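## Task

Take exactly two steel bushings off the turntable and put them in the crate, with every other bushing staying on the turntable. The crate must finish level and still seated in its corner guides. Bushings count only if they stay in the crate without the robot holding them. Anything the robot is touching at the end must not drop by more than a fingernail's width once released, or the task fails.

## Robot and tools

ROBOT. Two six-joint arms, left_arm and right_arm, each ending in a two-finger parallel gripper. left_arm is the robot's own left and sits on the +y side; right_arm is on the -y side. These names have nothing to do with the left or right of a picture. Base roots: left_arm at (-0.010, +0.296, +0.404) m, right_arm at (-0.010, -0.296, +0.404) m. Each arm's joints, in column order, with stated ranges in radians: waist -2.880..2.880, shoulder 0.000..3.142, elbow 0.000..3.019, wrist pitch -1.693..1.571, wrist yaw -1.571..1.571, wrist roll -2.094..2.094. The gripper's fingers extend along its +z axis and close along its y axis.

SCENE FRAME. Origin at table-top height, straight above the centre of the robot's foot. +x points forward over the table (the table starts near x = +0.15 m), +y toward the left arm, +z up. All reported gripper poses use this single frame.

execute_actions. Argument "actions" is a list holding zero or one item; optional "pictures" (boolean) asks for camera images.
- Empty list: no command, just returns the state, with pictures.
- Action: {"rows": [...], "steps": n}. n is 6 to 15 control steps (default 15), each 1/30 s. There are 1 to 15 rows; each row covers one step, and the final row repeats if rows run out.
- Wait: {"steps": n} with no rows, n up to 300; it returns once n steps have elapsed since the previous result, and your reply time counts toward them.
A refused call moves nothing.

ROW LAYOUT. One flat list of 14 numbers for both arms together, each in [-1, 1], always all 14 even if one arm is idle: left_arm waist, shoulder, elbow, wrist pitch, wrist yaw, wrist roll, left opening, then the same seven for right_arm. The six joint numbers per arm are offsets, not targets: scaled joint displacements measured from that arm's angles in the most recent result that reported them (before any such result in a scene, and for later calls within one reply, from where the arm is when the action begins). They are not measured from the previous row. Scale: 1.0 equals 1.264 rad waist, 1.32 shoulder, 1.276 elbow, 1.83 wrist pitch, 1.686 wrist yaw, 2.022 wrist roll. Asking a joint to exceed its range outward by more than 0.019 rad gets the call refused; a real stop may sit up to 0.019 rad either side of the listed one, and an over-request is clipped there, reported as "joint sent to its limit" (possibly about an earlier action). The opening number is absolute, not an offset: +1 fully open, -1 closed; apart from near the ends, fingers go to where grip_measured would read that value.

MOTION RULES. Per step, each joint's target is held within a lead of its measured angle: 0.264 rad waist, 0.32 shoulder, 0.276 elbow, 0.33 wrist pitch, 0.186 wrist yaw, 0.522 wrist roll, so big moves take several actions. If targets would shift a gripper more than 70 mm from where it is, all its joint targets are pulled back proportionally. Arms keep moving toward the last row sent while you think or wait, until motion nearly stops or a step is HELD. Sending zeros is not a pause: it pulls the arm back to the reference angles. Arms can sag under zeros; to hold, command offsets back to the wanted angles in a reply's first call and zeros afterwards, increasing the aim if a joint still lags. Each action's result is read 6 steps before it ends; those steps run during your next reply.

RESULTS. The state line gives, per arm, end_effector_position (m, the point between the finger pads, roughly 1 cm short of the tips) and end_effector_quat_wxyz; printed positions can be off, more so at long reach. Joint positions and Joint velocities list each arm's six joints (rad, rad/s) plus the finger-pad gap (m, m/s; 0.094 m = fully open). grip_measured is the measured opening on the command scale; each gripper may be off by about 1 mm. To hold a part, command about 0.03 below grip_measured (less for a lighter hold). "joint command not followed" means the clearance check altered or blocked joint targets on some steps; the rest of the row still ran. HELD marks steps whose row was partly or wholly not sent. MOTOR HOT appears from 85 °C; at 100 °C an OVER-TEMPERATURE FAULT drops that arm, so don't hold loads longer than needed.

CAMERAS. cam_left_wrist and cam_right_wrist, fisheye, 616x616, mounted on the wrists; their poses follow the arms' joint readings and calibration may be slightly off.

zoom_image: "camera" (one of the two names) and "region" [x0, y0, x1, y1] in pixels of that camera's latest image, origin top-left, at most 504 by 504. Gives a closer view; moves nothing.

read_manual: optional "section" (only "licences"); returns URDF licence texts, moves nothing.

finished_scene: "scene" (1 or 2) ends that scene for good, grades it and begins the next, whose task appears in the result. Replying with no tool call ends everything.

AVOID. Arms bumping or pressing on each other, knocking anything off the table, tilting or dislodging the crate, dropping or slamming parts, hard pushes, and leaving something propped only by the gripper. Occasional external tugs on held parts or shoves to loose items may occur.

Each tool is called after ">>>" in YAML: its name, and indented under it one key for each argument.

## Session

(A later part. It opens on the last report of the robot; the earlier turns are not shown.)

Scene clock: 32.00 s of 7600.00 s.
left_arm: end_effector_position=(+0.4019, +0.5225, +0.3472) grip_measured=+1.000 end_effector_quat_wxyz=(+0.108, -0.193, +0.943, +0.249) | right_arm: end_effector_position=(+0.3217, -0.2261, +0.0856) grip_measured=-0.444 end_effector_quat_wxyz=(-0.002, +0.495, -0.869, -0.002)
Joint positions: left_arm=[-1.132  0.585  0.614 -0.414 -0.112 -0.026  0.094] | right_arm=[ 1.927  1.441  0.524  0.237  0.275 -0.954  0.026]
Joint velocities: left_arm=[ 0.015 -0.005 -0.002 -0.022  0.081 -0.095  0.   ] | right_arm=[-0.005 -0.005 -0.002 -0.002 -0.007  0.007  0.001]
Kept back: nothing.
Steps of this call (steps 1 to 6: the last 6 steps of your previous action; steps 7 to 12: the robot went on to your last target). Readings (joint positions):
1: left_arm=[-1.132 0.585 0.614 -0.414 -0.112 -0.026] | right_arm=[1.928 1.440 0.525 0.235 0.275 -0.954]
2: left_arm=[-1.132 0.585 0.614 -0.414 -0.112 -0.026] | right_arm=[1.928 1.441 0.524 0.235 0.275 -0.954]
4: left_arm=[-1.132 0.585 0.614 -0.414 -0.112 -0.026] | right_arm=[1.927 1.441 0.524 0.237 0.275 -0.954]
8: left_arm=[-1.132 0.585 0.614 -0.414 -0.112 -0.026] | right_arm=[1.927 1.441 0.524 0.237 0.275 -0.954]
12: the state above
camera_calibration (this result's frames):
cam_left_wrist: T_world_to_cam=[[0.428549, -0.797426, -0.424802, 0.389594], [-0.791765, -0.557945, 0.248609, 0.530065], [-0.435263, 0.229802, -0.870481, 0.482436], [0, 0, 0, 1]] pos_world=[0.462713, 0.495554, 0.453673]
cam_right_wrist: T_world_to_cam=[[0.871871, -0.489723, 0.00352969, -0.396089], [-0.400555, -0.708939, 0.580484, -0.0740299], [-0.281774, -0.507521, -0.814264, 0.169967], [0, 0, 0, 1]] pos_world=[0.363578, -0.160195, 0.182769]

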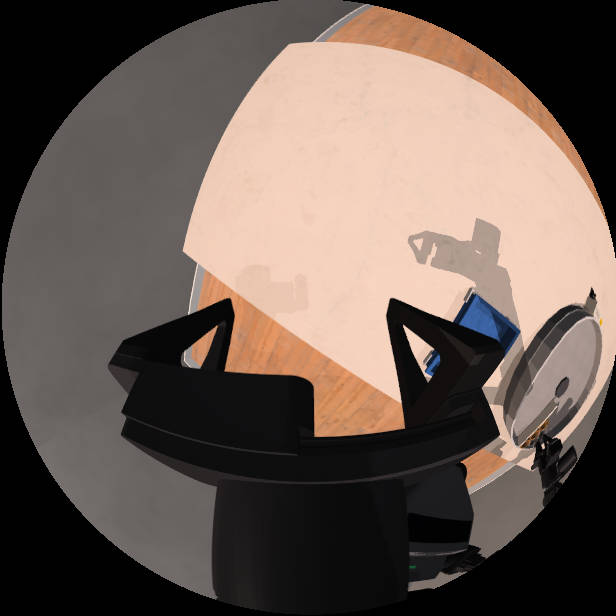

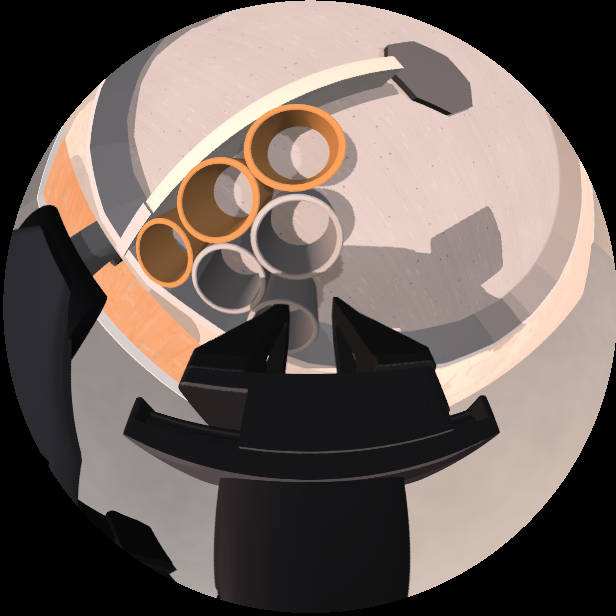

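>>> execute_actions:
  actions:
    - {"rows":[[0,0,0,0,0,0,1,-0.02,-0.004,0,0,0,0,-0.447]],"steps":12}

>>> execute_actions:
  actions:
    - {"steps":9}
  pictures: true

>>> zoom_image:
  camera: "cam_right_wrist"
  region: [200, 200, 400, 380]

Scene clock: 33.03 s of 7600.00 s.
left_arm: end_effector_position=(+0.4019, +0.5225, +0.3472) grip_measured=+1.000 end_effector_quat_wxyz=(+0.108, -0.193, +0.943, +0.249) | right_arm: end_effector_position=(+0.3220, -0.2293, +0.0849) grip_measured=-0.444 end_effector_quat_wxyz=(-0.000, +0.493, -0.870, -0.001)
Joint positions: left_arm=[-1.132  0.585  0.614 -0.414 -0.112 -0.026  0.094] | right_arm=[ 1.919  1.441  0.525  0.237  0.273 -0.954  0.026]
Joint velocities: left_arm=[-0.005  0.005 -0.017 -0.007 -0.066 -0.007  0.   ] | right_arm=[-0.005 -0.024 -0.002 -0.007  0.022  0.007  0.   ]
Steps of this call (steps 1 to 15: the robot went on to your last target; steps 16 to 25: nothing new was sent; steps 26 to 31: the first 6 steps of this action). Readings (joint positions):
26: left_arm=[-1.132 0.585 0.614 -0.414 -0.112 -0.026] | right_arm=[1.926 1.441 0.524 0.237 0.275 -0.954]
27: left_arm=[-1.132 0.585 0.614 -0.414 -0.112 -0.026] | right_arm=[1.923 1.441 0.524 0.237 0.275 -0.954]
29: left_arm=[-1.132 0.585 0.614 -0.414 -0.112 -0.026] | right_arm=[1.919 1.441 0.524 0.237 0.274 -0.954]
31: the state above

Scene clock: 33.33 s of 7600.00 s.
left_arm: end_effector_position=(+0.4019, +0.5225, +0.3472) grip_measured=+1.000 end_effector_quat_wxyz=(+0.108, -0.193, +0.943, +0.249) | right_arm: end_effector_position=(+0.3220, -0.2293, +0.0849) grip_measured=-0.444 end_effector_quat_wxyz=(-0.000, +0.493, -0.870, -0.001)
Joint positions: left_arm=[-1.132  0.585  0.614 -0.414 -0.112 -0.026  0.094] | right_arm=[ 1.919  1.441  0.525  0.237  0.273 -0.954  0.026]
Joint velocities: left_arm=[ 0.015  0.005 -0.002 -0.012  0.007  0.007  0.   ] | right_arm=[-0.005 -0.015  0.002 -0.007 -0.037  0.11  -0.   ]
Kept back: nothing.
Steps of this call (steps 1 to 6: the last 6 steps of your previous action; steps 7 to 9: the robot went on to your last target). Readings (joint positions):
1: left_arm=[-1.132 0.585 0.614 -0.414 -0.112 -0.026] | right_arm=[1.919 1.441 0.525 0.237 0.273 -0.954]
2: left_arm=[-1.132 0.585 0.614 -0.414 -0.112 -0.026] | right_arm=[1.919 1.441 0.525 0.237 0.273 -0.954]
4: left_arm=[-1.132 0.585 0.614 -0.414 -0.112 -0.026] | right_arm=[1.919 1.441 0.525 0.237 0.273 -0.954]
8: left_arm=[-1.132 0.585 0.614 -0.414 -0.112 -0.026] | right_arm=[1.919 1.441 0.525 0.237 0.273 -0.954]
9: the state above
camera_calibration (this result's frames):
cam_left_wrist: T_world_to_cam=[[0.428549, -0.797426, -0.424802, 0.389594], [-0.791765, -0.557945, 0.248609, 0.530065], [-0.435263, 0.229802, -0.870481, 0.482436], [0, 0, 0, 1]] pos_world=[0.462713, 0.495554, 0.453673]
cam_right_wrist: T_world_to_cam=[[0.869442, -0.494012, 0.00489058, -0.39819], [-0.403642, -0.704617, 0.5836, -0.0740396], [-0.284859, -0.50938, -0.812027, 0.16817], [0, 0, 0, 1]] pos_world=[0.364222, -0.163218, 0.181716]

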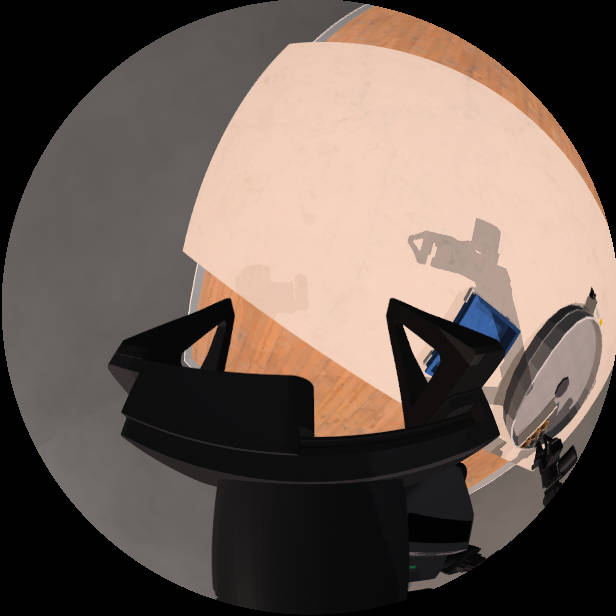

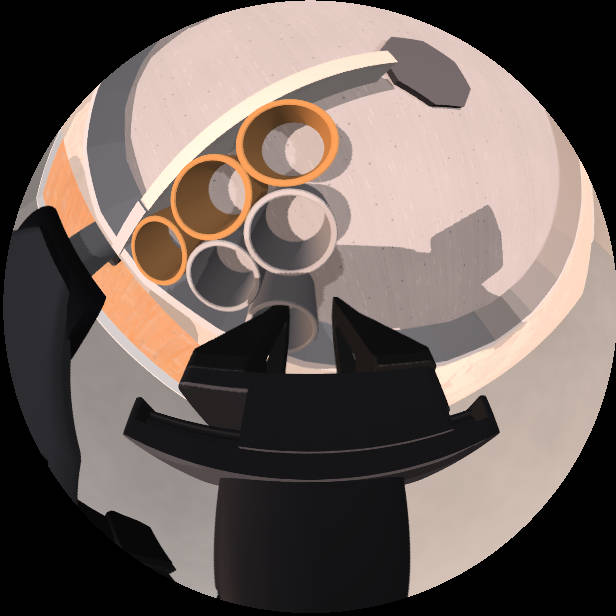

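Region (200, 200, 400, 380) of cam_right_wrist's 616x616 image, scaled by 2.520, with more detail than that image has; it fills the top 454 rows of this view, and the rest is white.

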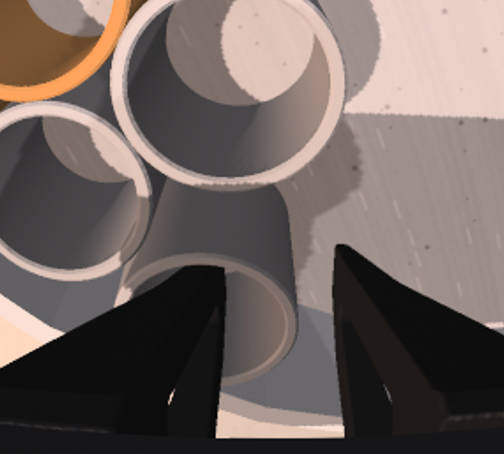

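>>> execute_actions:
  actions:
    - {"rows":[[0,0,0,0,0,0,1,0,0.026,0.008,0.013,0,0,-0.447],[0,0,0,0,0,0,1,0,0.026,0.008,0.013,0,0,-0.447],[0,0,0,0,0,0,1,0,0.026,0.008,0.013,0,0,-0.447],[0,0,0,0,0,0,1,0,0.026,0.008,0.013,0,0,-0.447],[0,0,0,0,0,0,1,0,0.026,0.008,0.013,0,0,-0.447],[0,0,0,0,0,0,1,0,0.026,0.008,0.013,0,0,-0.7],[0,0,0,0,0,0,1,0,0.026,0.008,0.013,0,0,-0.95]],"steps":15}

>>> execute_actions:
  actions:
    - {"steps":12}
  pictures: true

>>> zoom_image:
  camera: "cam_right_wrist"
  region: [200, 200, 400, 380]

Scene clock: 34.03 s of 7600.00 s.
left_arm: end_effector_position=(+0.4019, +0.5225, +0.3472) grip_measured=+1.000 end_effector_quat_wxyz=(+0.108, -0.193, +0.943, +0.249) | right_arm: end_effector_position=(+0.3224, -0.2266, +0.0836) grip_measured=-0.769 end_effector_quat_wxyz=(-0.005, +0.493, -0.870, -0.002)
Joint positions: left_arm=[-1.132  0.585  0.614 -0.414 -0.112 -0.026  0.094] | right_arm=[ 1.923  1.448  0.525  0.25   0.271 -0.954  0.011]
Joint velocities: left_arm=[-0.024 -0.015  0.007 -0.022 -0.051 -0.037  0.   ] | right_arm=[-0.005 -0.005 -0.017 -0.012 -0.037 -0.022 -0.001]
Steps of this call (steps 1 to 12: the robot went on to your last target; steps 13 to 21: the first 9 steps of this action). Readings (joint positions):
13: left_arm=[-1.132 0.585 0.614 -0.414 -0.112 -0.026] | right_arm=[1.919 1.442 0.526 0.240 0.273 -0.954]
14: left_arm=[-1.132 0.585 0.614 -0.414 -0.112 -0.026] | right_arm=[1.919 1.445 0.527 0.244 0.273 -0.954]
16: left_arm=[-1.132 0.585 0.614 -0.414 -0.112 -0.026] | right_arm=[1.919 1.449 0.529 0.248 0.272 -0.954]
20: left_arm=[-1.132 0.585 0.614 -0.414 -0.112 -0.026] | right_arm=[1.922 1.448 0.525 0.250 0.272 -0.954]
21: the state above

Scene clock: 34.43 s of 7600.00 s.
left_arm: end_effector_position=(+0.4019, +0.5225, +0.3472) grip_measured=+1.000 end_effector_quat_wxyz=(+0.108, -0.193, +0.943, +0.249) | right_arm: end_effector_position=(+0.3216, -0.2267, +0.0836) grip_measured=-0.769 end_effector_quat_wxyz=(-0.004, +0.493, -0.870, -0.002)
Joint positions: left_arm=[-1.132  0.585  0.614 -0.414 -0.112 -0.026  0.094] | right_arm=[ 1.923  1.449  0.524  0.25   0.271 -0.954  0.011]
Joint velocities: left_arm=[-0.005 -0.005 -0.017  0.007 -0.037  0.037  0.   ] | right_arm=[-0.005 -0.005 -0.022 -0.012  0.051 -0.081  0.001]
Kept back: nothing.
Steps of this call (steps 1 to 6: the last 6 steps of your previous action; steps 7 to 12: the robot went on to your last target). Readings (joint positions):
1: left_arm=[-1.132 0.585 0.614 -0.414 -0.112 -0.026] | right_arm=[1.923 1.448 0.525 0.250 0.271 -0.954]
2: left_arm=[-1.132 0.585 0.614 -0.414 -0.112 -0.026] | right_arm=[1.923 1.448 0.525 0.250 0.271 -0.954]
4: left_arm=[-1.132 0.585 0.614 -0.414 -0.112 -0.026] | right_arm=[1.923 1.448 0.524 0.250 0.271 -0.954]
8: left_arm=[-1.132 0.585 0.614 -0.414 -0.112 -0.026] | right_arm=[1.923 1.449 0.524 0.250 0.271 -0.954]
12: the state above
camera_calibration (this result's frames):
cam_left_wrist: T_world_to_cam=[[0.428549, -0.797426, -0.424802, 0.389594], [-0.791765, -0.557945, 0.248609, 0.530065], [-0.435263, 0.229802, -0.870481, 0.482436], [0, 0, 0, 1]] pos_world=[0.462713, 0.495554, 0.453673]
cam_right_wrist: T_world_to_cam=[[0.870052, -0.49292, 0.00624534, -0.396555], [-0.405464, -0.708364, 0.577771, -0.0713868], [-0.280371, -0.505223, -0.816175, 0.168237], [0, 0, 0, 1]] pos_world=[0.363248, -0.161041, 0.181033]

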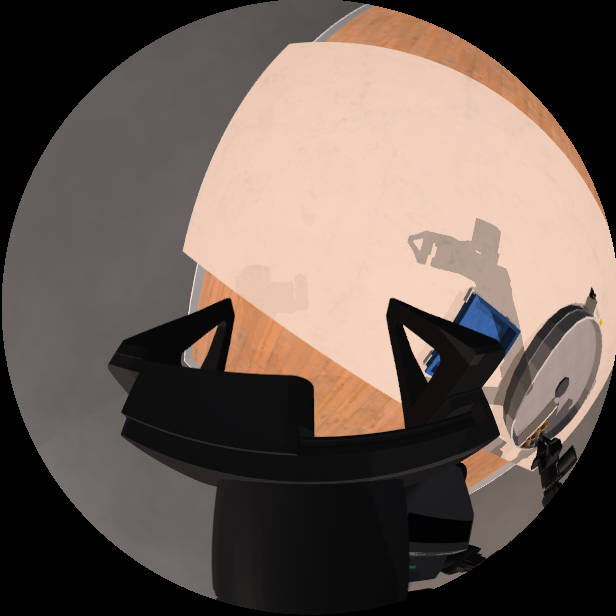

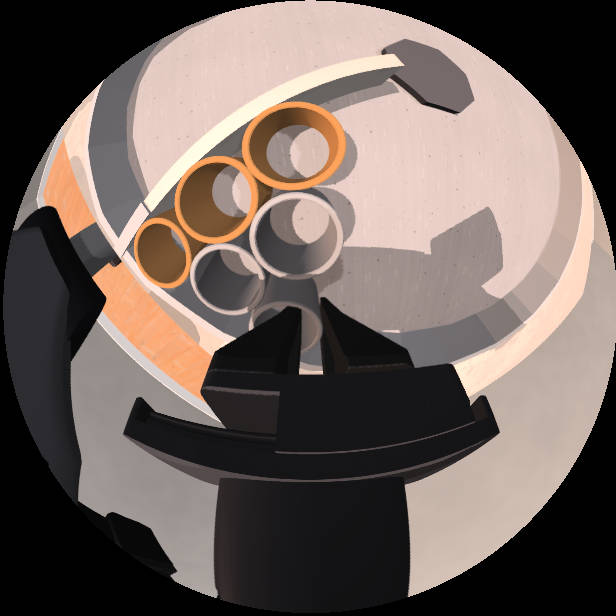

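Region (200, 200, 400, 380) of cam_right_wrist's 616x616 image, scaled by 2.520, with more detail than that image has; it fills the top 454 rows of this view, and the rest is white.

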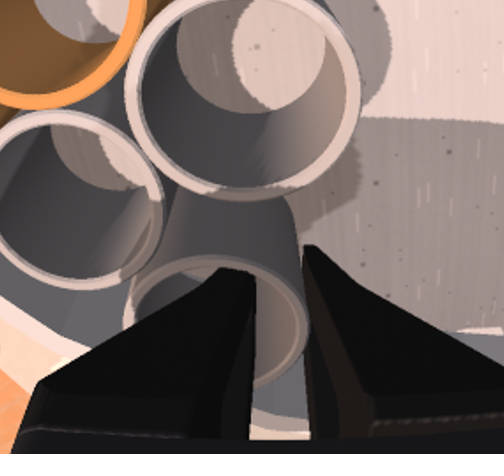

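>>> execute_actions:
  actions:
    - {"rows":[[0,0,0,0,0,0,1,0,-0.03,-0.01,-0.015,0,0,-0.85],[0,0,0,0,0,0,1,0,-0.03,-0.01,-0.015,0,0,-0.85],[0,0,0,0,0,0,1,0,-0.03,-0.01,-0.015,0,0,-0.85],[0,0,0,0,0,0,1,0,-0.065,-0.023,-0.032,0,0,-0.85],[0,0,0,0,0,0,1,0,-0.065,-0.023,-0.032,0,0,-0.85],[0,0,0,0,0,0,1,0,-0.065,-0.023,-0.032,0,0,-0.85],[0,0,0,0,0,0,1,0,-0.11,-0.036,-0.05,0.005,0,-0.85]],"steps":15}

>>> execute_actions:
  actions:
    - {"steps":9}
  pictures: true

Scene clock: 35.10 s of 7600.00 s.
left_arm: end_effector_position=(+0.4019, +0.5225, +0.3472) grip_measured=+1.000 end_effector_quat_wxyz=(+0.108, -0.193, +0.943, +0.249) | right_arm: end_effector_position=(+0.3265, -0.2339, +0.1068) grip_measured=-0.769 end_effector_quat_wxyz=(-0.004, +0.493, -0.870, +0.001)
Joint positions: left_arm=[-1.132  0.585  0.614 -0.414 -0.112 -0.026  0.094] | right_arm=[ 1.923  1.349  0.499  0.179  0.277 -0.954  0.011]
Joint velocities: left_arm=[-0.015 -0.005 -0.012 -0.002 -0.037 -0.022  0.   ] | right_arm=[-0.005 -0.611 -0.208 -0.193  0.022 -0.066 -0.001]
Steps of this call (steps 1 to 11: the robot went on to your last target; steps 12 to 20: the first 9 steps of this action). Readings (joint positions):
12: left_arm=[-1.132 0.585 0.614 -0.414 -0.112 -0.026] | right_arm=[1.923 1.447 0.523 0.247 0.271 -0.954]
13: left_arm=[-1.132 0.585 0.614 -0.414 -0.112 -0.026] | right_arm=[1.923 1.443 0.523 0.242 0.271 -0.954]
15: left_arm=[-1.132 0.585 0.614 -0.414 -0.112 -0.026] | right_arm=[1.923 1.432 0.522 0.229 0.271 -0.954]
19: left_arm=[-1.132 0.585 0.614 -0.414 -0.112 -0.026] | right_arm=[1.923 1.370 0.506 0.187 0.275 -0.954]
20: the state above

Scene clock: 35.40 s of 7600.00 s.
left_arm: end_effector_position=(+0.4019, +0.5225, +0.3472) grip_measured=+1.000 end_effector_quat_wxyz=(+0.108, -0.193, +0.943, +0.249) | right_arm: end_effector_position=(+0.3314, -0.2363, +0.1166) grip_measured=-0.769 end_effector_quat_wxyz=(-0.012, +0.491, -0.871, +0.005)
Joint positions: left_arm=[-1.132  0.585  0.614 -0.414 -0.112 -0.026  0.094] | right_arm=[ 1.923  1.307  0.486  0.168  0.277 -0.954  0.011]
Joint velocities: left_arm=[ 0.005 -0.005 -0.032 -0.002  0.037  0.007  0.   ] | right_arm=[ 0.015  0.005  0.007 -0.027 -0.022 -0.081  0.001]
Kept back: nothing.
Steps of this call (steps 1 to 6: the last 6 steps of your previous action; steps 7 to 9: the robot went on to your last target). Readings (joint positions):
1: left_arm=[-1.132 0.585 0.614 -0.414 -0.112 -0.026] | right_arm=[1.923 1.331 0.492 0.174 0.277 -0.954]
2: left_arm=[-1.132 0.585 0.614 -0.414 -0.112 -0.026] | right_arm=[1.923 1.318 0.489 0.172 0.277 -0.954]
4: left_arm=[-1.132 0.585 0.614 -0.414 -0.112 -0.026] | right_arm=[1.923 1.307 0.488 0.171 0.277 -0.954]
8: left_arm=[-1.132 0.585 0.614 -0.414 -0.112 -0.026] | right_arm=[1.923 1.307 0.486 0.168 0.277 -0.954]
9: the state above
camera_calibration (this result's frames):
cam_left_wrist: T_world_to_cam=[[0.428549, -0.797426, -0.424802, 0.389594], [-0.791765, -0.557945, 0.248609, 0.530065], [-0.435263, 0.229802, -0.870481, 0.482436], [0, 0, 0, 1]] pos_world=[0.462713, 0.495554, 0.453673]
cam_right_wrist: T_world_to_cam=[[0.86682, -0.497936, 0.0261192, -0.412525], [-0.421405, -0.703579, 0.572183, -0.0861961], [-0.266534, -0.506987, -0.81971, 0.188423], [0, 0, 0, 1]] pos_world=[0.371483, -0.170529, 0.214547]

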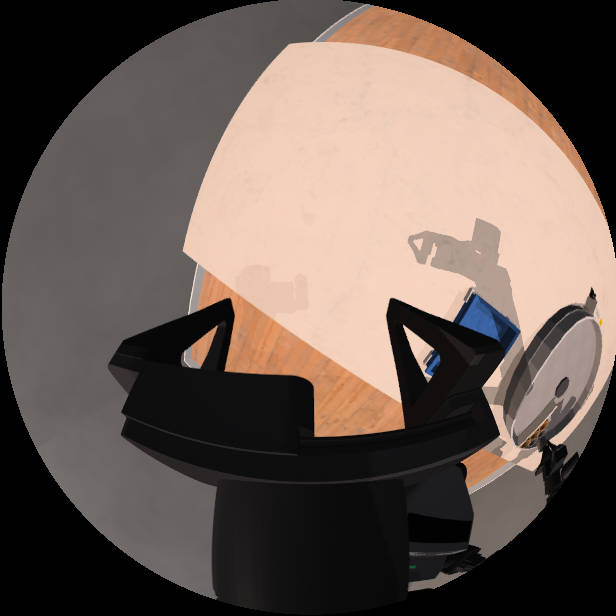

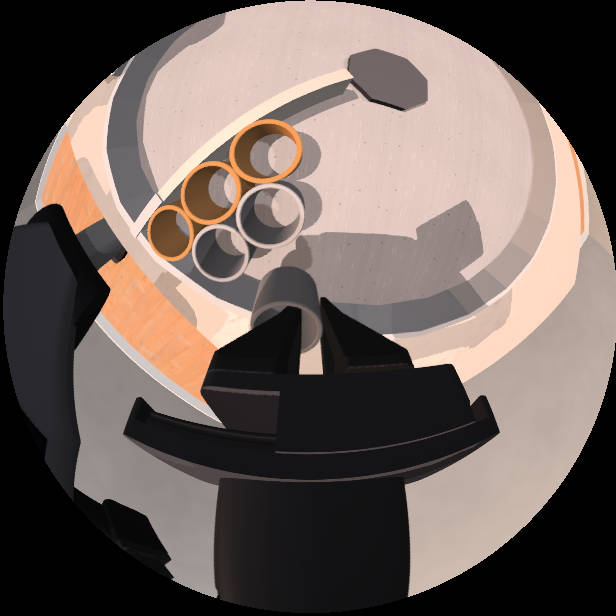

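>>> execute_actions:
  actions:
    - {"rows":[[0,0,0,0,0,0,1,0.03,-0.08,0,-0.07,0.02,0.04,-0.85],[0,0,0,0,0,0,1,0.03,-0.08,0,-0.07,0.02,0.04,-0.85],[0,0,0,0,0,0,1,0.06,-0.16,0.01,-0.14,0.04,0.1,-0.85],[0,0,0,0,0,0,1,0.06,-0.16,0.01,-0.14,0.04,0.1,-0.85],[0,0,0,0,0,0,1,0.111,-0.234,0.015,-0.21,0.065,0.173,-0.85],[0,0,0,0,0,0,1,0.111,-0.234,0.015,-0.21,0.065,0.173,-0.85],[0,0,0,0,0,0,1,0.111,-0.234,0.015,-0.21,0.065,0.173,-0.85],[0,0,0,0,0,0,1,0.111,-0.234,0.015,-0.21,0.065,0.173,-0.85],[0,0,0,0,0,0,1,0.111,-0.234,0.015,-0.21,0.065,0.173,-0.85],[0,0,0,0,0,0,1,0.111,-0.234,0.015,-0.21,0.065,0.173,-0.85],[0,0,0,0,0,0,1,0.18,-0.14,0.13,-0.25,0.1,0.25,-0.85],[0,0,0,0,0,0,1,0.24,-0.05,0.25,-0.29,0.13,0.32,-0.85],[0,0,0,0,0,0,1,0.31,0.045,0.365,-0.33,0.16,0.4,-0.85],[0,0,0,0,0,0,1,0.31,0.045,0.365,-0.33,0.16,0.4,-0.85],[0,0,0,0,0,0,1,0.377,0.12,0.481,-0.37,0.195,0.472,-0.85]],"steps":15}

>>> execute_actions:
  actions:
    - {"steps":15}

Scene clock: 37.53 s of 7600.00 s.
left_arm: end_effector_position=(+0.4019, +0.5225, +0.3472) grip_measured=+1.000 end_effector_quat_wxyz=(+0.108, -0.193, +0.943, +0.249) | right_arm: end_effector_position=(+0.3522, -0.2207, +0.2006) grip_measured=-0.769 end_effector_quat_wxyz=(-0.010, +0.421, -0.907, +0.002)
Joint positions: left_arm=[-1.132  0.585  0.614 -0.414 -0.112 -0.026  0.094] | right_arm=[ 2.059  0.993  0.495 -0.19   0.381 -0.705  0.011]
Joint velocities: left_arm=[-0.015 -0.005 -0.012  0.017 -0.007 -0.007  0.   ] | right_arm=[ 0.327 -0.728  0.164 -0.198 -0.007  0.593  0.   ]
Steps of this call (steps 1 to 30: the robot went on to your last target; steps 31 to 55: nothing new was sent; steps 56 to 64: the first 9 steps of this action). Readings (joint positions):
56: left_arm=[-1.132 0.585 0.614 -0.414 -0.112 -0.026] | right_arm=[1.926 1.300 0.488 0.143 0.292 -0.944]
57: left_arm=[-1.132 0.585 0.614 -0.414 -0.112 -0.026] | right_arm=[1.930 1.286 0.489 0.105 0.303 -0.932]
59: left_arm=[-1.132 0.585 0.614 -0.414 -0.112 -0.026] | right_arm=[1.953 1.220 0.488 -0.004 0.336 -0.876]
63: left_arm=[-1.132 0.585 0.614 -0.414 -0.112 -0.026] | right_arm=[2.045 1.023 0.491 -0.180 0.381 -0.727]
64: the state above

Scene clock: 38.03 s of 7600.00 s.
left_arm: end_effector_position=(+0.4019, +0.5225, +0.3472) grip_measured=+1.000 end_effector_quat_wxyz=(+0.108, -0.193, +0.943, +0.249) | right_arm: end_effector_position=(+0.4635, -0.0154, +0.1743) grip_measured=-0.769 end_effector_quat_wxyz=(+0.012, +0.279, -0.960, -0.014)
Joint positions: left_arm=[-1.132  0.585  0.614 -0.414 -0.112 -0.026  0.094] | right_arm=[ 2.405  1.492  1.104 -0.482  0.599 -0.103  0.011]
Joint velocities: left_arm=[ 0.005 -0.005  0.002 -0.007 -0.051  0.007  0.   ] | right_arm=[ 0.22  -0.005  0.027 -0.095  0.022  0.652  0.   ]
Kept back: nothing.
Steps of this call (steps 1 to 6: the last 6 steps of your previous action; steps 7 to 15: the robot went on to your last target). Readings (joint positions):
1: left_arm=[-1.132 0.585 0.614 -0.414 -0.112 -0.026] | right_arm=[2.067 0.975 0.500 -0.194 0.381 -0.688]
2: left_arm=[-1.132 0.585 0.614 -0.414 -0.112 -0.026] | right_arm=[2.077 0.978 0.520 -0.216 0.415 -0.649]
4: left_arm=[-1.132 0.585 0.614 -0.414 -0.112 -0.026] | right_arm=[2.121 1.051 0.607 -0.288 0.484 -0.557]
8: left_arm=[-1.132 0.585 0.614 -0.414 -0.112 -0.026] | right_arm=[2.253 1.276 0.833 -0.397 0.572 -0.372]
15: the state above

>>> execute_actions:
  actions:
    - {"rows":[[0,0,0,0,0,0,1,0.06,0.07,0.12,-0.045,0.03,0.09,-0.85],[0,0,0,0,0,0,1,0.06,0.07,0.12,-0.045,0.03,0.09,-0.85],[0,0,0,0,0,0,1,0.06,0.07,0.12,-0.045,0.03,0.09,-0.85],[0,0,0,0,0,0,1,0.13,0.17,0.24,-0.09,0.065,0.18,-0.85],[0,0,0,0,0,0,1,0.13,0.17,0.24,-0.09,0.065,0.18,-0.85],[0,0,0,0,0,0,1,0.13,0.17,0.24,-0.09,0.065,0.18,-0.85],[0,0,0,0,0,0,1,0.2,0.27,0.36,-0.135,0.1,0.27,-0.85],[0,0,0,0,0,0,1,0.2,0.27,0.36,-0.135,0.1,0.27,-0.85],[0,0,0,0,0,0,1,0.2,0.27,0.36,-0.135,0.1,0.27,-0.85],[0,0,0,0,0,0,1,0.262,0.36,0.463,-0.18,0.133,0.348,-0.85]],"steps":15}

>>> execute_actions:
  actions:
    - {"steps":15}
  pictures: true

Scene clock: 38.87 s of 7600.00 s.
left_arm: end_effector_position=(+0.4019, +0.5225, +0.3472) grip_measured=+1.000 end_effector_quat_wxyz=(+0.108, -0.193, +0.943, +0.249) | right_arm: end_effector_position=(+0.4719, +0.0679, +0.1525) grip_measured=-0.769 end_effector_quat_wxyz=(+0.033, +0.217, -0.975, +0.036)
Joint positions: left_arm=[-1.132  0.585  0.614 -0.414 -0.112 -0.026  0.094] | right_arm=[ 2.508  1.743  1.389 -0.67   0.742  0.188  0.011]
Joint velocities: left_arm=[-0.024 -0.005 -0.007 -0.002 -0.022  0.066  0.   ] | right_arm=[ 0.396  1.177  0.672 -0.554  0.315  0.799  0.   ]
Steps of this call (steps 1 to 16: the robot went on to your last target; steps 17 to 25: the first 9 steps of this action). Readings (joint positions):
17: left_arm=[-1.132 0.585 0.614 -0.414 -0.112 -0.026] | right_arm=[2.413 1.495 1.114 -0.516 0.627 -0.003]
18: left_arm=[-1.132 0.585 0.614 -0.414 -0.112 -0.026] | right_arm=[2.418 1.513 1.143 -0.539 0.643 0.011]
20: left_arm=[-1.132 0.585 0.614 -0.414 -0.112 -0.026] | right_arm=[2.438 1.562 1.216 -0.563 0.667 0.047]
24: left_arm=[-1.132 0.585 0.614 -0.414 -0.112 -0.026] | right_arm=[2.495 1.703 1.363 -0.650 0.731 0.159]
25: the state above

Scene clock: 39.37 s of 7600.00 s.
left_arm: end_effector_position=(+0.4019, +0.5225, +0.3472) grip_measured=+1.000 end_effector_quat_wxyz=(+0.108, -0.193, +0.943, +0.249) | right_arm: end_effector_position=(+0.4150, +0.2247, +0.1813) grip_measured=-0.769 end_effector_quat_wxyz=(+0.015, +0.154, -0.988, +0.012)
Joint positions: left_arm=[-1.132  0.585  0.614 -0.414 -0.112 -0.026  0.094] | right_arm=[ 2.73   2.006  1.663 -0.799  0.818  0.538  0.011]
Joint velocities: left_arm=[-0.005 -0.005  0.012 -0.002 -0.022  0.066  0.   ] | right_arm=[ 0.2   -0.151  0.271 -0.007  0.081  0.359  0.001]
Kept back: nothing.
Steps of this call (steps 1 to 6: the last 6 steps of your previous action; steps 7 to 15: the robot went on to your last target). Readings (joint positions):
1: left_arm=[-1.132 0.585 0.614 -0.414 -0.112 -0.026] | right_arm=[2.522 1.785 1.411 -0.692 0.758 0.218]
2: left_arm=[-1.132 0.585 0.614 -0.414 -0.112 -0.026] | right_arm=[2.536 1.828 1.432 -0.716 0.771 0.249]
4: left_arm=[-1.132 0.585 0.614 -0.414 -0.112 -0.026] | right_arm=[2.566 1.908 1.478 -0.745 0.792 0.307]
8: left_arm=[-1.132 0.585 0.614 -0.414 -0.112 -0.026] | right_arm=[2.637 2.001 1.563 -0.777 0.808 0.408]
15: the state above
camera_calibration (this result's frames):
cam_left_wrist: T_world_to_cam=[[0.428549, -0.797426, -0.424802, 0.389594], [-0.791765, -0.557945, 0.248609, 0.530065], [-0.435263, 0.229802, -0.870481, 0.482436], [0, 0, 0, 1]] pos_world=[0.462713, 0.495554, 0.453673]
cam_right_wrist: T_world_to_cam=[[0.327026, -0.944717, 0.023748, 0.0676977], [-0.752026, -0.244941, 0.611932, 0.263317], [-0.572285, -0.217977, -0.790554, 0.554106], [0, 0, 0, 1]] pos_world=[0.492989, 0.249234, 0.275311]

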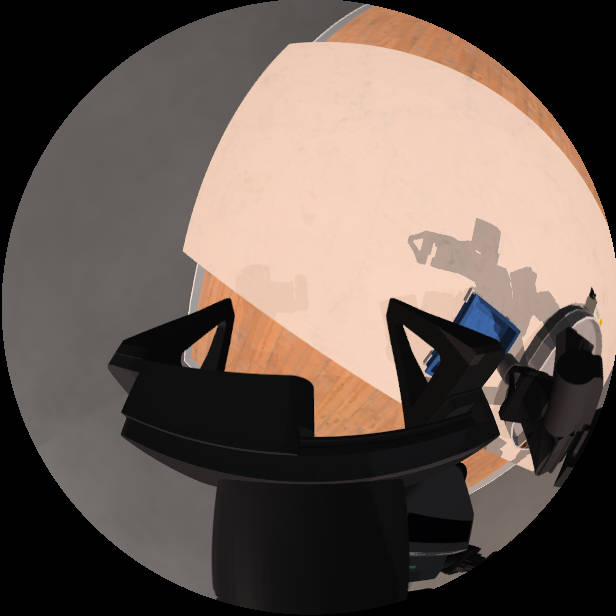

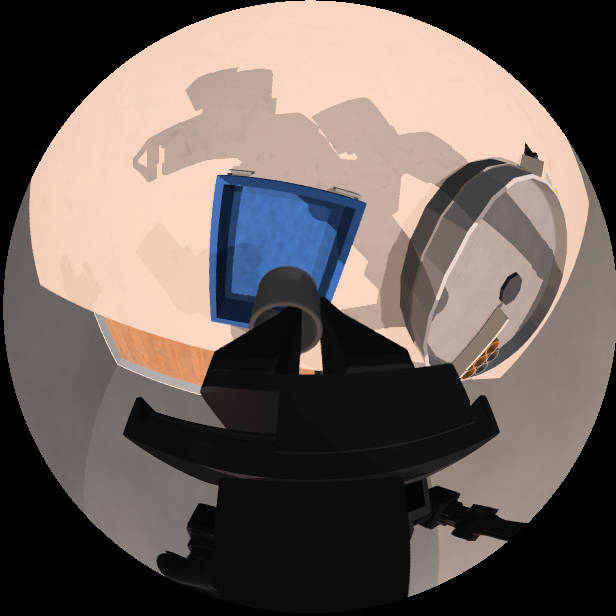

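>>> execute_actions:
  actions: []

Scene clock: 39.47 s of 7600.00 s.
left_arm: end_effector_position=(+0.4019, +0.5225, +0.3472) grip_measured=+1.000 end_effector_quat_wxyz=(+0.108, -0.193, +0.943, +0.249) | right_arm: end_effector_position=(+0.4276, +0.2291, +0.1942) grip_measured=-0.769 end_effector_quat_wxyz=(+0.006, +0.134, -0.991, +0.003)
Joint positions: left_arm=[-1.132  0.585  0.614 -0.414 -0.112 -0.026  0.094] | right_arm=[ 2.738  1.989  1.676 -0.799  0.819  0.561  0.011]
Joint velocities: left_arm=[-0.005 -0.005 -0.012  0.012  0.066  0.007  0.   ] | right_arm=[-0.005 -0.171  0.027  0.007  0.007  0.139 -0.001]
Kept back: nothing.
Steps of this call (steps 1 to 3: the robot went on to your last target). Readings (joint positions):
1: left_arm=[-1.132 0.585 0.614 -0.414 -0.112 -0.026] | right_arm=[2.735 2.001 1.670 -0.799 0.819 0.548]
2: left_arm=[-1.132 0.585 0.614 -0.414 -0.112 -0.026] | right_arm=[2.738 1.995 1.674 -0.799 0.819 0.555]
3: the state above
camera_calibration (this result's frames):
cam_left_wrist: T_world_to_cam=[[0.428549, -0.797426, -0.424802, 0.389594], [-0.791765, -0.557945, 0.248609, 0.530065], [-0.435263, 0.229802, -0.870481, 0.482436], [0, 0, 0, 1]] pos_world=[0.462713, 0.495554, 0.453673]
cam_right_wrist: T_world_to_cam=[[0.287923, -0.957604, 0.00971673, 0.0899045], [-0.771477, -0.225924, 0.594796, 0.273246], [-0.567384, -0.178752, -0.803818, 0.564006], [0, 0, 0, 1]] pos_world=[0.504925, 0.248643, 0.289959]

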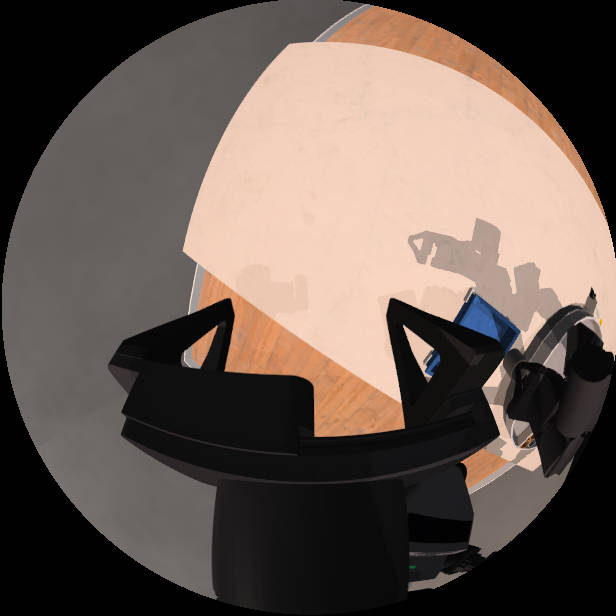

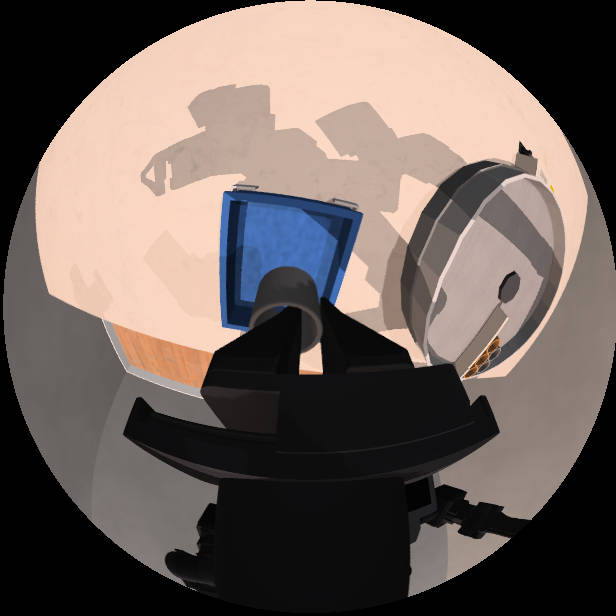

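>>> execute_actions:
  actions:
    - {"rows":[[0,0,0,0,0,0,1,-0.025,0.035,0.015,0.035,-0.008,0,-0.85],[0,0,0,0,0,0,1,-0.025,0.035,0.015,0.035,-0.008,0,-0.85],[0,0,0,0,0,0,1,-0.025,0.035,0.015,0.035,-0.008,0,-0.85],[0,0,0,0,0,0,1,-0.05,0.07,0.03,0.068,-0.017,0,-0.85],[0,0,0,0,0,0,1,-0.05,0.07,0.03,0.068,-0.017,0,-0.85],[0,0,0,0,0,0,1,-0.05,0.07,0.03,0.068,-0.017,0,-0.85],[0,0,0,0,0,0,1,-0.072,0.1,0.044,0.1,-0.025,0,-0.85],[0,0,0,0,0,0,1,-0.072,0.1,0.044,0.1,-0.025,0,-0.85],[0,0,0,0,0,0,1,-0.072,0.1,0.044,0.1,-0.025,0,-0.85],[0,0,0,0,0,0,1,-0.091,0.13,0.056,0.127,-0.032,0,-0.85]],"steps":15}

>>> execute_actions:
  actions:
    - {"steps":14}
  pictures: true

Scene clock: 40.93 s of 7600.00 s.
left_arm: end_effector_position=(+0.4019, +0.5225, +0.3472) grip_measured=+1.000 end_effector_quat_wxyz=(+0.108, -0.193, +0.943, +0.249) | right_arm: end_effector_position=(+0.4261, +0.2455, +0.1350) grip_measured=-0.769 end_effector_quat_wxyz=(-0.003, +0.075, -0.997, -0.012)
Joint positions: left_arm=[-1.132  0.585  0.614 -0.414 -0.112 -0.026  0.094] | right_arm=[ 2.683  2.084  1.71  -0.643  0.78   0.577  0.011]
Joint velocities: left_arm=[ 0.005  0.005  0.002 -0.007 -0.066  0.007  0.   ] | right_arm=[-0.327  0.523  0.105  0.369 -0.11  -0.066 -0.   ]
Steps of this call (steps 1 to 30: the robot went on to your last target; steps 31 to 35: nothing new was sent; steps 36 to 44: the first 9 steps of this action). Readings (joint positions):
36: left_arm=[-1.132 0.585 0.614 -0.414 -0.112 -0.026] | right_arm=[2.736 1.979 1.676 -0.792 0.817 0.585]
37: left_arm=[-1.132 0.585 0.614 -0.414 -0.112 -0.026] | right_arm=[2.735 1.983 1.678 -0.774 0.812 0.583]
39: left_arm=[-1.132 0.585 0.614 -0.414 -0.112 -0.026] | right_arm=[2.727 2.000 1.682 -0.741 0.803 0.580]
43: left_arm=[-1.132 0.585 0.614 -0.414 -0.112 -0.026] | right_arm=[2.695 2.065 1.705 -0.659 0.782 0.577]
44: the state above

Scene clock: 41.40 s of 7600.00 s.
left_arm: end_effector_position=(+0.4019, +0.5225, +0.3472) grip_measured=+1.000 end_effector_quat_wxyz=(+0.108, -0.193, +0.943, +0.249) | right_arm: end_effector_position=(+0.4052, +0.2260, +0.0598) grip_measured=-0.769 end_effector_quat_wxyz=(+0.013, +0.060, -0.998, +0.017)
Joint positions: left_arm=[-1.132  0.585  0.614 -0.414 -0.112 -0.026  0.094] | right_arm=[ 2.608  2.185  1.726 -0.576  0.768  0.575  0.011]
Joint velocities: left_arm=[-0.005  0.005 -0.022  0.007 -0.051 -0.022  0.   ] | right_arm=[-0.015 -0.005  0.007  0.027 -0.007 -0.022 -0.   ]
Kept back: nothing.
Steps of this call (steps 1 to 6: the last 6 steps of your previous action; steps 7 to 14: the robot went on to your last target). Readings (joint positions):
1: left_arm=[-1.132 0.585 0.614 -0.414 -0.112 -0.026] | right_arm=[2.671 2.102 1.713 -0.625 0.775 0.577]
2: left_arm=[-1.132 0.585 0.614 -0.414 -0.112 -0.026] | right_arm=[2.659 2.121 1.717 -0.605 0.770 0.576]
4: left_arm=[-1.132 0.585 0.614 -0.414 -0.112 -0.026] | right_arm=[2.636 2.153 1.720 -0.584 0.768 0.576]
8: left_arm=[-1.132 0.585 0.614 -0.414 -0.112 -0.026] | right_arm=[2.608 2.185 1.720 -0.582 0.768 0.575]
14: the state above
camera_calibration (this result's frames):
cam_left_wrist: T_world_to_cam=[[0.428549, -0.797426, -0.424802, 0.389594], [-0.791765, -0.557945, 0.248609, 0.530065], [-0.435263, 0.229802, -0.870481, 0.482436], [0, 0, 0, 1]] pos_world=[0.462713, 0.495554, 0.453673]
cam_right_wrist: T_world_to_cam=[[0.143243, -0.989006, 0.0367197, 0.158716], [-0.789189, -0.0917566, 0.607257, 0.311372], [-0.597211, -0.115964, -0.793657, 0.440008], [0, 0, 0, 1]] pos_world=[0.485774, 0.236567, 0.154304]

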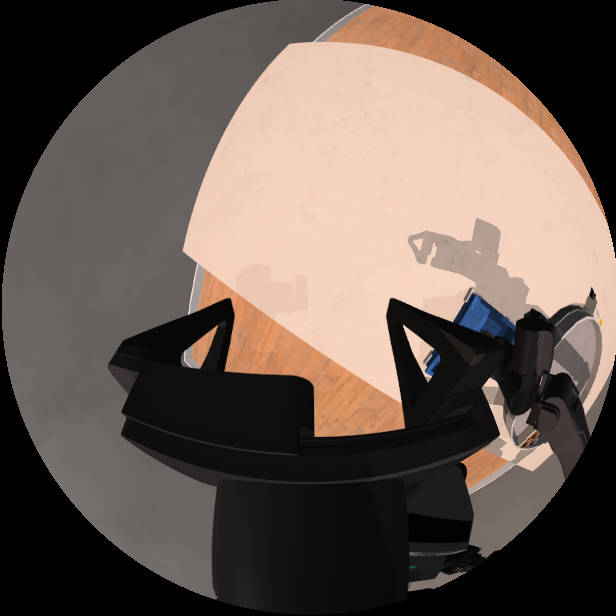

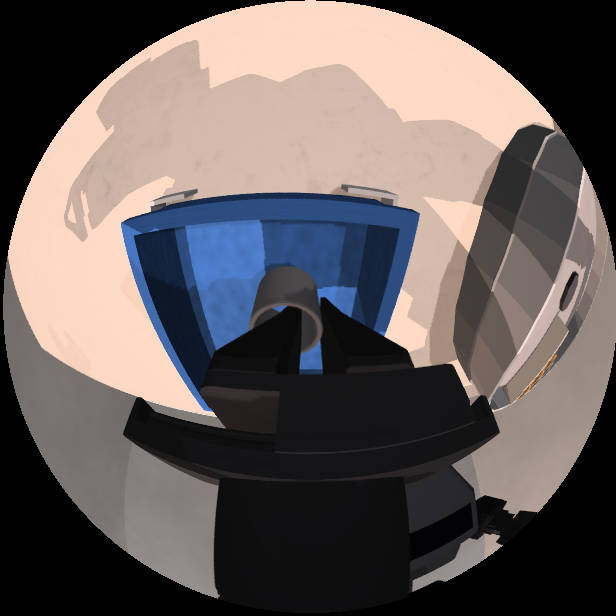

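>>> execute_actions:
  actions:
    - {"rows":[[0,0,0,0,0,0,1,0,0,0,0,0,0,-0.65],[0,0,0,0,0,0,1,0,0,0,0,0,0,-0.5]],"steps":8}

>>> execute_actions:
  actions:
    - {"steps":8}
  pictures: true

Scene clock: 41.70 s of 7600.00 s.
left_arm: end_effector_position=(+0.4019, +0.5225, +0.3472) grip_measured=+1.000 end_effector_quat_wxyz=(+0.108, -0.193, +0.943, +0.249) | right_arm: end_effector_position=(+0.4053, +0.2261, +0.0598) grip_measured=-0.569 end_effector_quat_wxyz=(+0.013, +0.060, -0.998, +0.016)
Joint positions: left_arm=[-1.132  0.585  0.614 -0.414 -0.112 -0.026  0.094] | right_arm=[ 2.608  2.185  1.726 -0.575  0.767  0.575  0.02 ]
Joint velocities: left_arm=[ 0.005 -0.005  0.007 -0.012  0.037 -0.051  0.   ] | right_arm=[ 0.005 -0.005 -0.012  0.012 -0.037 -0.037  0.133]
Steps of this call (steps 1 to 7: the robot went on to your last target; steps 8 to 9: the first 2 steps of this action). Readings (joint positions):
8: left_arm=[-1.132 0.585 0.614 -0.414 -0.112 -0.026] | right_arm=[2.608 2.185 1.726 -0.575 0.767 0.575]
9: the state above

Scene clock: 41.97 s of 7600.00 s.
left_arm: end_effector_position=(+0.4019, +0.5225, +0.3472) grip_measured=+1.000 end_effector_quat_wxyz=(+0.108, -0.193, +0.943, +0.249) | right_arm: end_effector_position=(+0.4054, +0.2260, +0.0598) grip_measured=-0.503 end_effector_quat_wxyz=(+0.012, +0.060, -0.998, +0.017)
Joint positions: left_arm=[-1.132  0.585  0.614 -0.414 -0.112 -0.026  0.094] | right_arm=[ 2.608  2.185  1.726 -0.575  0.768  0.575  0.023]
Joint velocities: left_arm=[-0.005 -0.015  0.002  0.012 -0.007 -0.022  0.   ] | right_arm=[ 0.005  0.005  0.002 -0.017 -0.081 -0.007 -0.001]
Kept back: nothing.
Steps of this call (steps 1 to 6: the last 6 steps of your previous action; steps 7 to 8: the robot went on to your last target). Readings (joint positions):
1: left_arm=[-1.132 0.585 0.614 -0.414 -0.112 -0.026] | right_arm=[2.608 2.185 1.726 -0.575 0.768 0.575]
2: left_arm=[-1.132 0.585 0.614 -0.414 -0.112 -0.026] | right_arm=[2.608 2.185 1.726 -0.575 0.768 0.575]
4: left_arm=[-1.132 0.585 0.614 -0.414 -0.112 -0.026] | right_arm=[2.608 2.185 1.726 -0.575 0.768 0.575]
8: the state above
camera_calibration (this result's frames):
cam_left_wrist: T_world_to_cam=[[0.428549, -0.797426, -0.424802, 0.389594], [-0.791765, -0.557945, 0.248609, 0.530065], [-0.435263, 0.229802, -0.870481, 0.482436], [0, 0, 0, 1]] pos_world=[0.462713, 0.495554, 0.453673]
cam_right_wrist: T_world_to_cam=[[0.142716, -0.98908, 0.0367717, 0.158967], [-0.789651, -0.0913837, 0.606713, 0.311639], [-0.596727, -0.115624, -0.79407, 0.439855], [0, 0, 0, 1]] pos_world=[0.485873, 0.236568, 0.154355]

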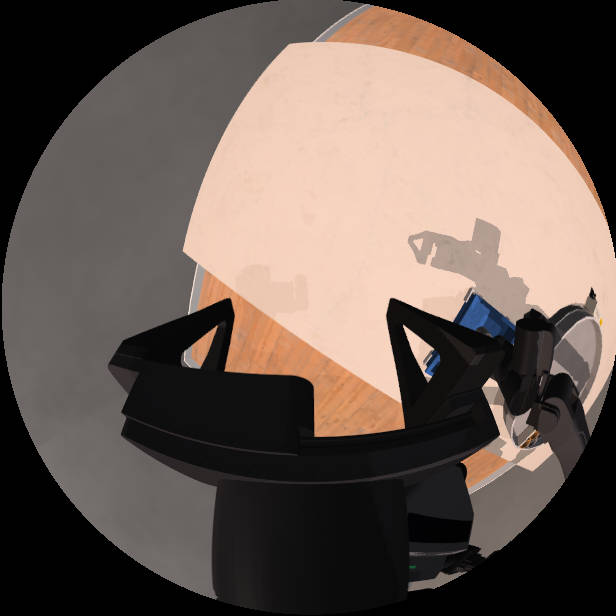

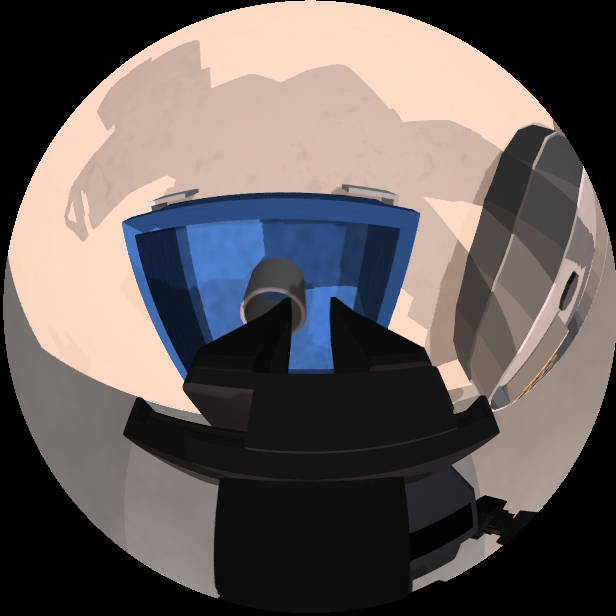

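>>> execute_actions:
  actions:
    - {"rows":[[0,0,0,0,0,0,1,0.035,-0.06,-0.008,-0.04,0.01,0,-0.5],[0,0,0,0,0,0,1,0.035,-0.06,-0.008,-0.04,0.01,0,-0.5],[0,0,0,0,0,0,1,0.07,-0.12,-0.016,-0.08,0.02,0,-0.5],[0,0,0,0,0,0,1,0.07,-0.12,-0.016,-0.08,0.02,0,-0.5],[0,0,0,0,0,0,1,0.102,-0.175,-0.025,-0.126,0.033,0,-0.5],[0,0,0,0,0,0,1,0.102,-0.175,-0.025,-0.126,0.033,0,-0.5],[0,0,0,0,0,0,1,0.102,-0.175,-0.025,-0.126,0.033,0,-0.5],[0,0,0,0,0,0,1,0.102,-0.175,-0.025,-0.126,0.033,0,-0.5],[0,0,0,0,0,0,1,0.06,-0.25,-0.1,-0.1,0.01,-0.08,-0.447],[0,0,0,0,0,0,1,0.02,-0.31,-0.18,-0.07,-0.01,-0.16,-0.447],[0,0,0,0,0,0,1,-0.02,-0.36,-0.26,-0.045,-0.03,-0.24,-0.447],[0,0,0,0,0,0,1,-0.06,-0.41,-0.33,-0.02,-0.05,-0.32,-0.447],[0,0,0,0,0,0,1,-0.1,-0.46,-0.4,0,-0.07,-0.4,-0.447],[0,0,0,0,0,0,1,-0.13,-0.5,-0.45,0.02,-0.085,-0.46,-0.447],[0,0,0,0,0,0,1,-0.165,-0.527,-0.49,0.036,-0.097,-0.53,-0.447]],"steps":15}

>>> execute_actions:
  actions:
    - {"steps":18}

Scene clock: 42.97 s of 7600.00 s.
left_arm: end_effector_position=(+0.4019, +0.5225, +0.3472) grip_measured=+1.000 end_effector_quat_wxyz=(+0.108, -0.193, +0.943, +0.249) | right_arm: end_effector_position=(+0.4196, +0.2074, +0.1232) grip_measured=-0.468 end_effector_quat_wxyz=(+0.023, +0.111, -0.993, +0.032)
Joint positions: left_arm=[-1.132  0.585  0.614 -0.414 -0.112 -0.026  0.094] | right_arm=[ 2.652  2.067  1.68  -0.735  0.804  0.562  0.025]
Joint velocities: left_arm=[-0.005 -0.005 -0.007  0.012 -0.007 -0.051  0.   ] | right_arm=[ 0.21  -0.786 -0.462 -0.022 -0.242 -0.505  0.036]
Steps of this call (steps 1 to 15: the robot went on to your last target; steps 16 to 21: nothing new was sent; steps 22 to 30: the first 9 steps of this action). Readings (joint positions):
22: left_arm=[-1.132 0.585 0.614 -0.414 -0.112 -0.026] | right_arm=[2.609 2.182 1.726 -0.587 0.774 0.575]
23: left_arm=[-1.132 0.585 0.614 -0.414 -0.112 -0.026] | right_arm=[2.610 2.176 1.721 -0.607 0.778 0.575]
25: left_arm=[-1.132 0.585 0.614 -0.414 -0.112 -0.026] | right_arm=[2.617 2.154 1.707 -0.648 0.789 0.575]
29: left_arm=[-1.132 0.585 0.614 -0.414 -0.112 -0.026] | right_arm=[2.645 2.090 1.690 -0.730 0.811 0.575]
30: the state above

Scene clock: 43.57 s of 7600.00 s.
left_arm: end_effector_position=(+0.4019, +0.5225, +0.3472) grip_measured=+1.000 end_effector_quat_wxyz=(+0.108, -0.193, +0.943, +0.249) | right_arm: end_effector_position=(+0.4693, -0.0428, +0.1720) grip_measured=-0.450 end_effector_quat_wxyz=(+0.027, +0.394, -0.919, +0.004)
Joint positions: left_arm=[-1.132  0.585  0.614 -0.414 -0.112 -0.026  0.094] | right_arm=[ 2.365  1.469  1.101 -0.523  0.611 -0.361  0.026]
Joint velocities: left_arm=[-0.024  0.015  0.002  0.002 -0.022  0.037  0.   ] | right_arm=[ 0.024  0.015  0.007  0.081 -0.037 -0.813 -0.   ]
Kept back: nothing.
Steps of this call (steps 1 to 6: the last 6 steps of your previous action; steps 7 to 18: the robot went on to your last target). Readings (joint positions):
1: left_arm=[-1.132 0.585 0.614 -0.414 -0.112 -0.026] | right_arm=[2.657 2.034 1.654 -0.731 0.788 0.533]
2: left_arm=[-1.132 0.585 0.614 -0.414 -0.112 -0.026] | right_arm=[2.659 1.992 1.611 -0.720 0.767 0.492]
4: left_arm=[-1.132 0.585 0.614 -0.414 -0.112 -0.026] | right_arm=[2.651 1.896 1.512 -0.690 0.722 0.402]
8: left_arm=[-1.132 0.585 0.614 -0.414 -0.112 -0.026] | right_arm=[2.587 1.719 1.349 -0.620 0.650 0.247]
18: the state above

>>> execute_actions:
  actions:
    - {"rows":[[0,0,0,0,0,0,1,-0.06,-0.09,-0.1,0.04,-0.03,-0.06,-0.447],[0,0,0,0,0,0,1,-0.06,-0.09,-0.1,0.04,-0.03,-0.06,-0.447],[0,0,0,0,0,0,1,-0.12,-0.17,-0.2,0.09,-0.065,-0.12,-0.447],[0,0,0,0,0,0,1,-0.12,-0.17,-0.2,0.09,-0.065,-0.12,-0.447],[0,0,0,0,0,0,1,-0.18,-0.24,-0.3,0.14,-0.1,-0.18,-0.447],[0,0,0,0,0,0,1,-0.18,-0.24,-0.3,0.14,-0.1,-0.18,-0.447],[0,0,0,0,0,0,1,-0.24,-0.28,-0.4,0.2,-0.13,-0.24,-0.447],[0,0,0,0,0,0,1,-0.24,-0.28,-0.4,0.2,-0.13,-0.24,-0.447],[0,0,0,0,0,0,1,-0.289,-0.26,-0.479,0.267,-0.164,-0.291,-0.447]],"steps":15}

>>> execute_actions:
  actions:
    - {"steps":15}
  pictures: true

Scene clock: 44.33 s of 7600.00 s.
left_arm: end_effector_position=(+0.4019, +0.5225, +0.3472) grip_measured=+1.000 end_effector_quat_wxyz=(+0.108, -0.193, +0.943, +0.249) | right_arm: end_effector_position=(+0.3967, -0.1741, +0.1754) grip_measured=-0.450 end_effector_quat_wxyz=(-0.006, +0.427, -0.904, -0.019)
Joint positions: left_arm=[-1.132  0.585  0.614 -0.414 -0.112 -0.026  0.094] | right_arm=[ 2.121  1.171  0.672 -0.224  0.39  -0.668  0.026]
Joint velocities: left_arm=[ 0.005 -0.005 -0.017 -0.017  0.007  0.022  0.   ] | right_arm=[-1.431 -1.138 -1.722  1.751 -0.842 -1.238  0.002]
Steps of this call (steps 1 to 14: the robot went on to your last target; steps 15 to 23: the first 9 steps of this action). Readings (joint positions):
15: left_arm=[-1.132 0.585 0.614 -0.414 -0.112 -0.026] | right_arm=[2.380 1.465 1.086 -0.502 0.582 -0.477]
16: left_arm=[-1.132 0.585 0.614 -0.414 -0.112 -0.026] | right_arm=[2.369 1.446 1.055 -0.478 0.566 -0.477]
18: left_arm=[-1.132 0.585 0.614 -0.414 -0.112 -0.026] | right_arm=[2.323 1.382 0.962 -0.427 0.522 -0.505]
22: left_arm=[-1.132 0.585 0.614 -0.414 -0.112 -0.026] | right_arm=[2.168 1.211 0.734 -0.279 0.421 -0.627]
23: the state above

Scene clock: 44.83 s of 7600.00 s.
left_arm: end_effector_position=(+0.4019, +0.5225, +0.3472) grip_measured=+1.000 end_effector_quat_wxyz=(+0.108, -0.193, +0.943, +0.249) | right_arm: end_effector_position=(+0.3428, -0.2307, +0.1632) grip_measured=-0.450 end_effector_quat_wxyz=(-0.004, +0.499, -0.867, +0.006)
Joint positions: left_arm=[-1.132  0.585  0.614 -0.414 -0.112 -0.026  0.094] | right_arm=[ 1.989  1.123  0.486 -0.044  0.337 -0.926  0.026]
Joint velocities: left_arm=[-0.024 -0.015 -0.022 -0.017 -0.007 -0.022  0.   ] | right_arm=[ 0.015 -0.005  0.002  0.002  0.051 -0.125  0.001]
Kept back: nothing.
Steps of this call (steps 1 to 6: the last 6 steps of your previous action; steps 7 to 15: the robot went on to your last target). Readings (joint positions):
1: left_arm=[-1.132 0.585 0.614 -0.414 -0.112 -0.026] | right_arm=[2.074 1.138 0.612 -0.163 0.362 -0.716]
2: left_arm=[-1.132 0.585 0.614 -0.414 -0.112 -0.026] | right_arm=[2.033 1.117 0.560 -0.115 0.350 -0.759]
4: left_arm=[-1.132 0.585 0.614 -0.414 -0.112 -0.026] | right_arm=[1.984 1.107 0.492 -0.075 0.345 -0.822]
8: left_arm=[-1.132 0.585 0.614 -0.414 -0.112 -0.026] | right_arm=[1.984 1.123 0.467 -0.060 0.337 -0.890]
15: the state above
camera_calibration (this result's frames):
cam_left_wrist: T_world_to_cam=[[0.428549, -0.797426, -0.424802, 0.389594], [-0.791765, -0.557945, 0.248609, 0.530065], [-0.435263, 0.229802, -0.870481, 0.482436], [0, 0, 0, 1]] pos_world=[0.462713, 0.495554, 0.453673]
cam_right_wrist: T_world_to_cam=[[0.876386, -0.481226, 0.0191992, -0.419096], [-0.400328, -0.705738, 0.584526, -0.11388], [-0.26774, -0.519957, -0.811147, 0.228562], [0, 0, 0, 1]] pos_world=[0.382896, -0.163207, 0.26001]

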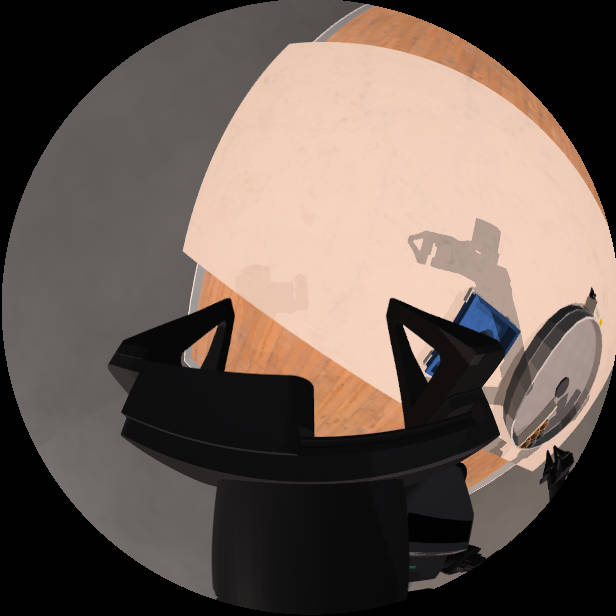

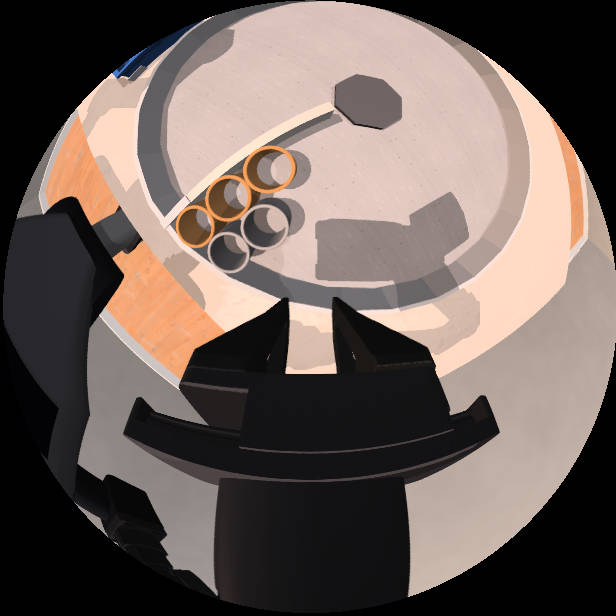

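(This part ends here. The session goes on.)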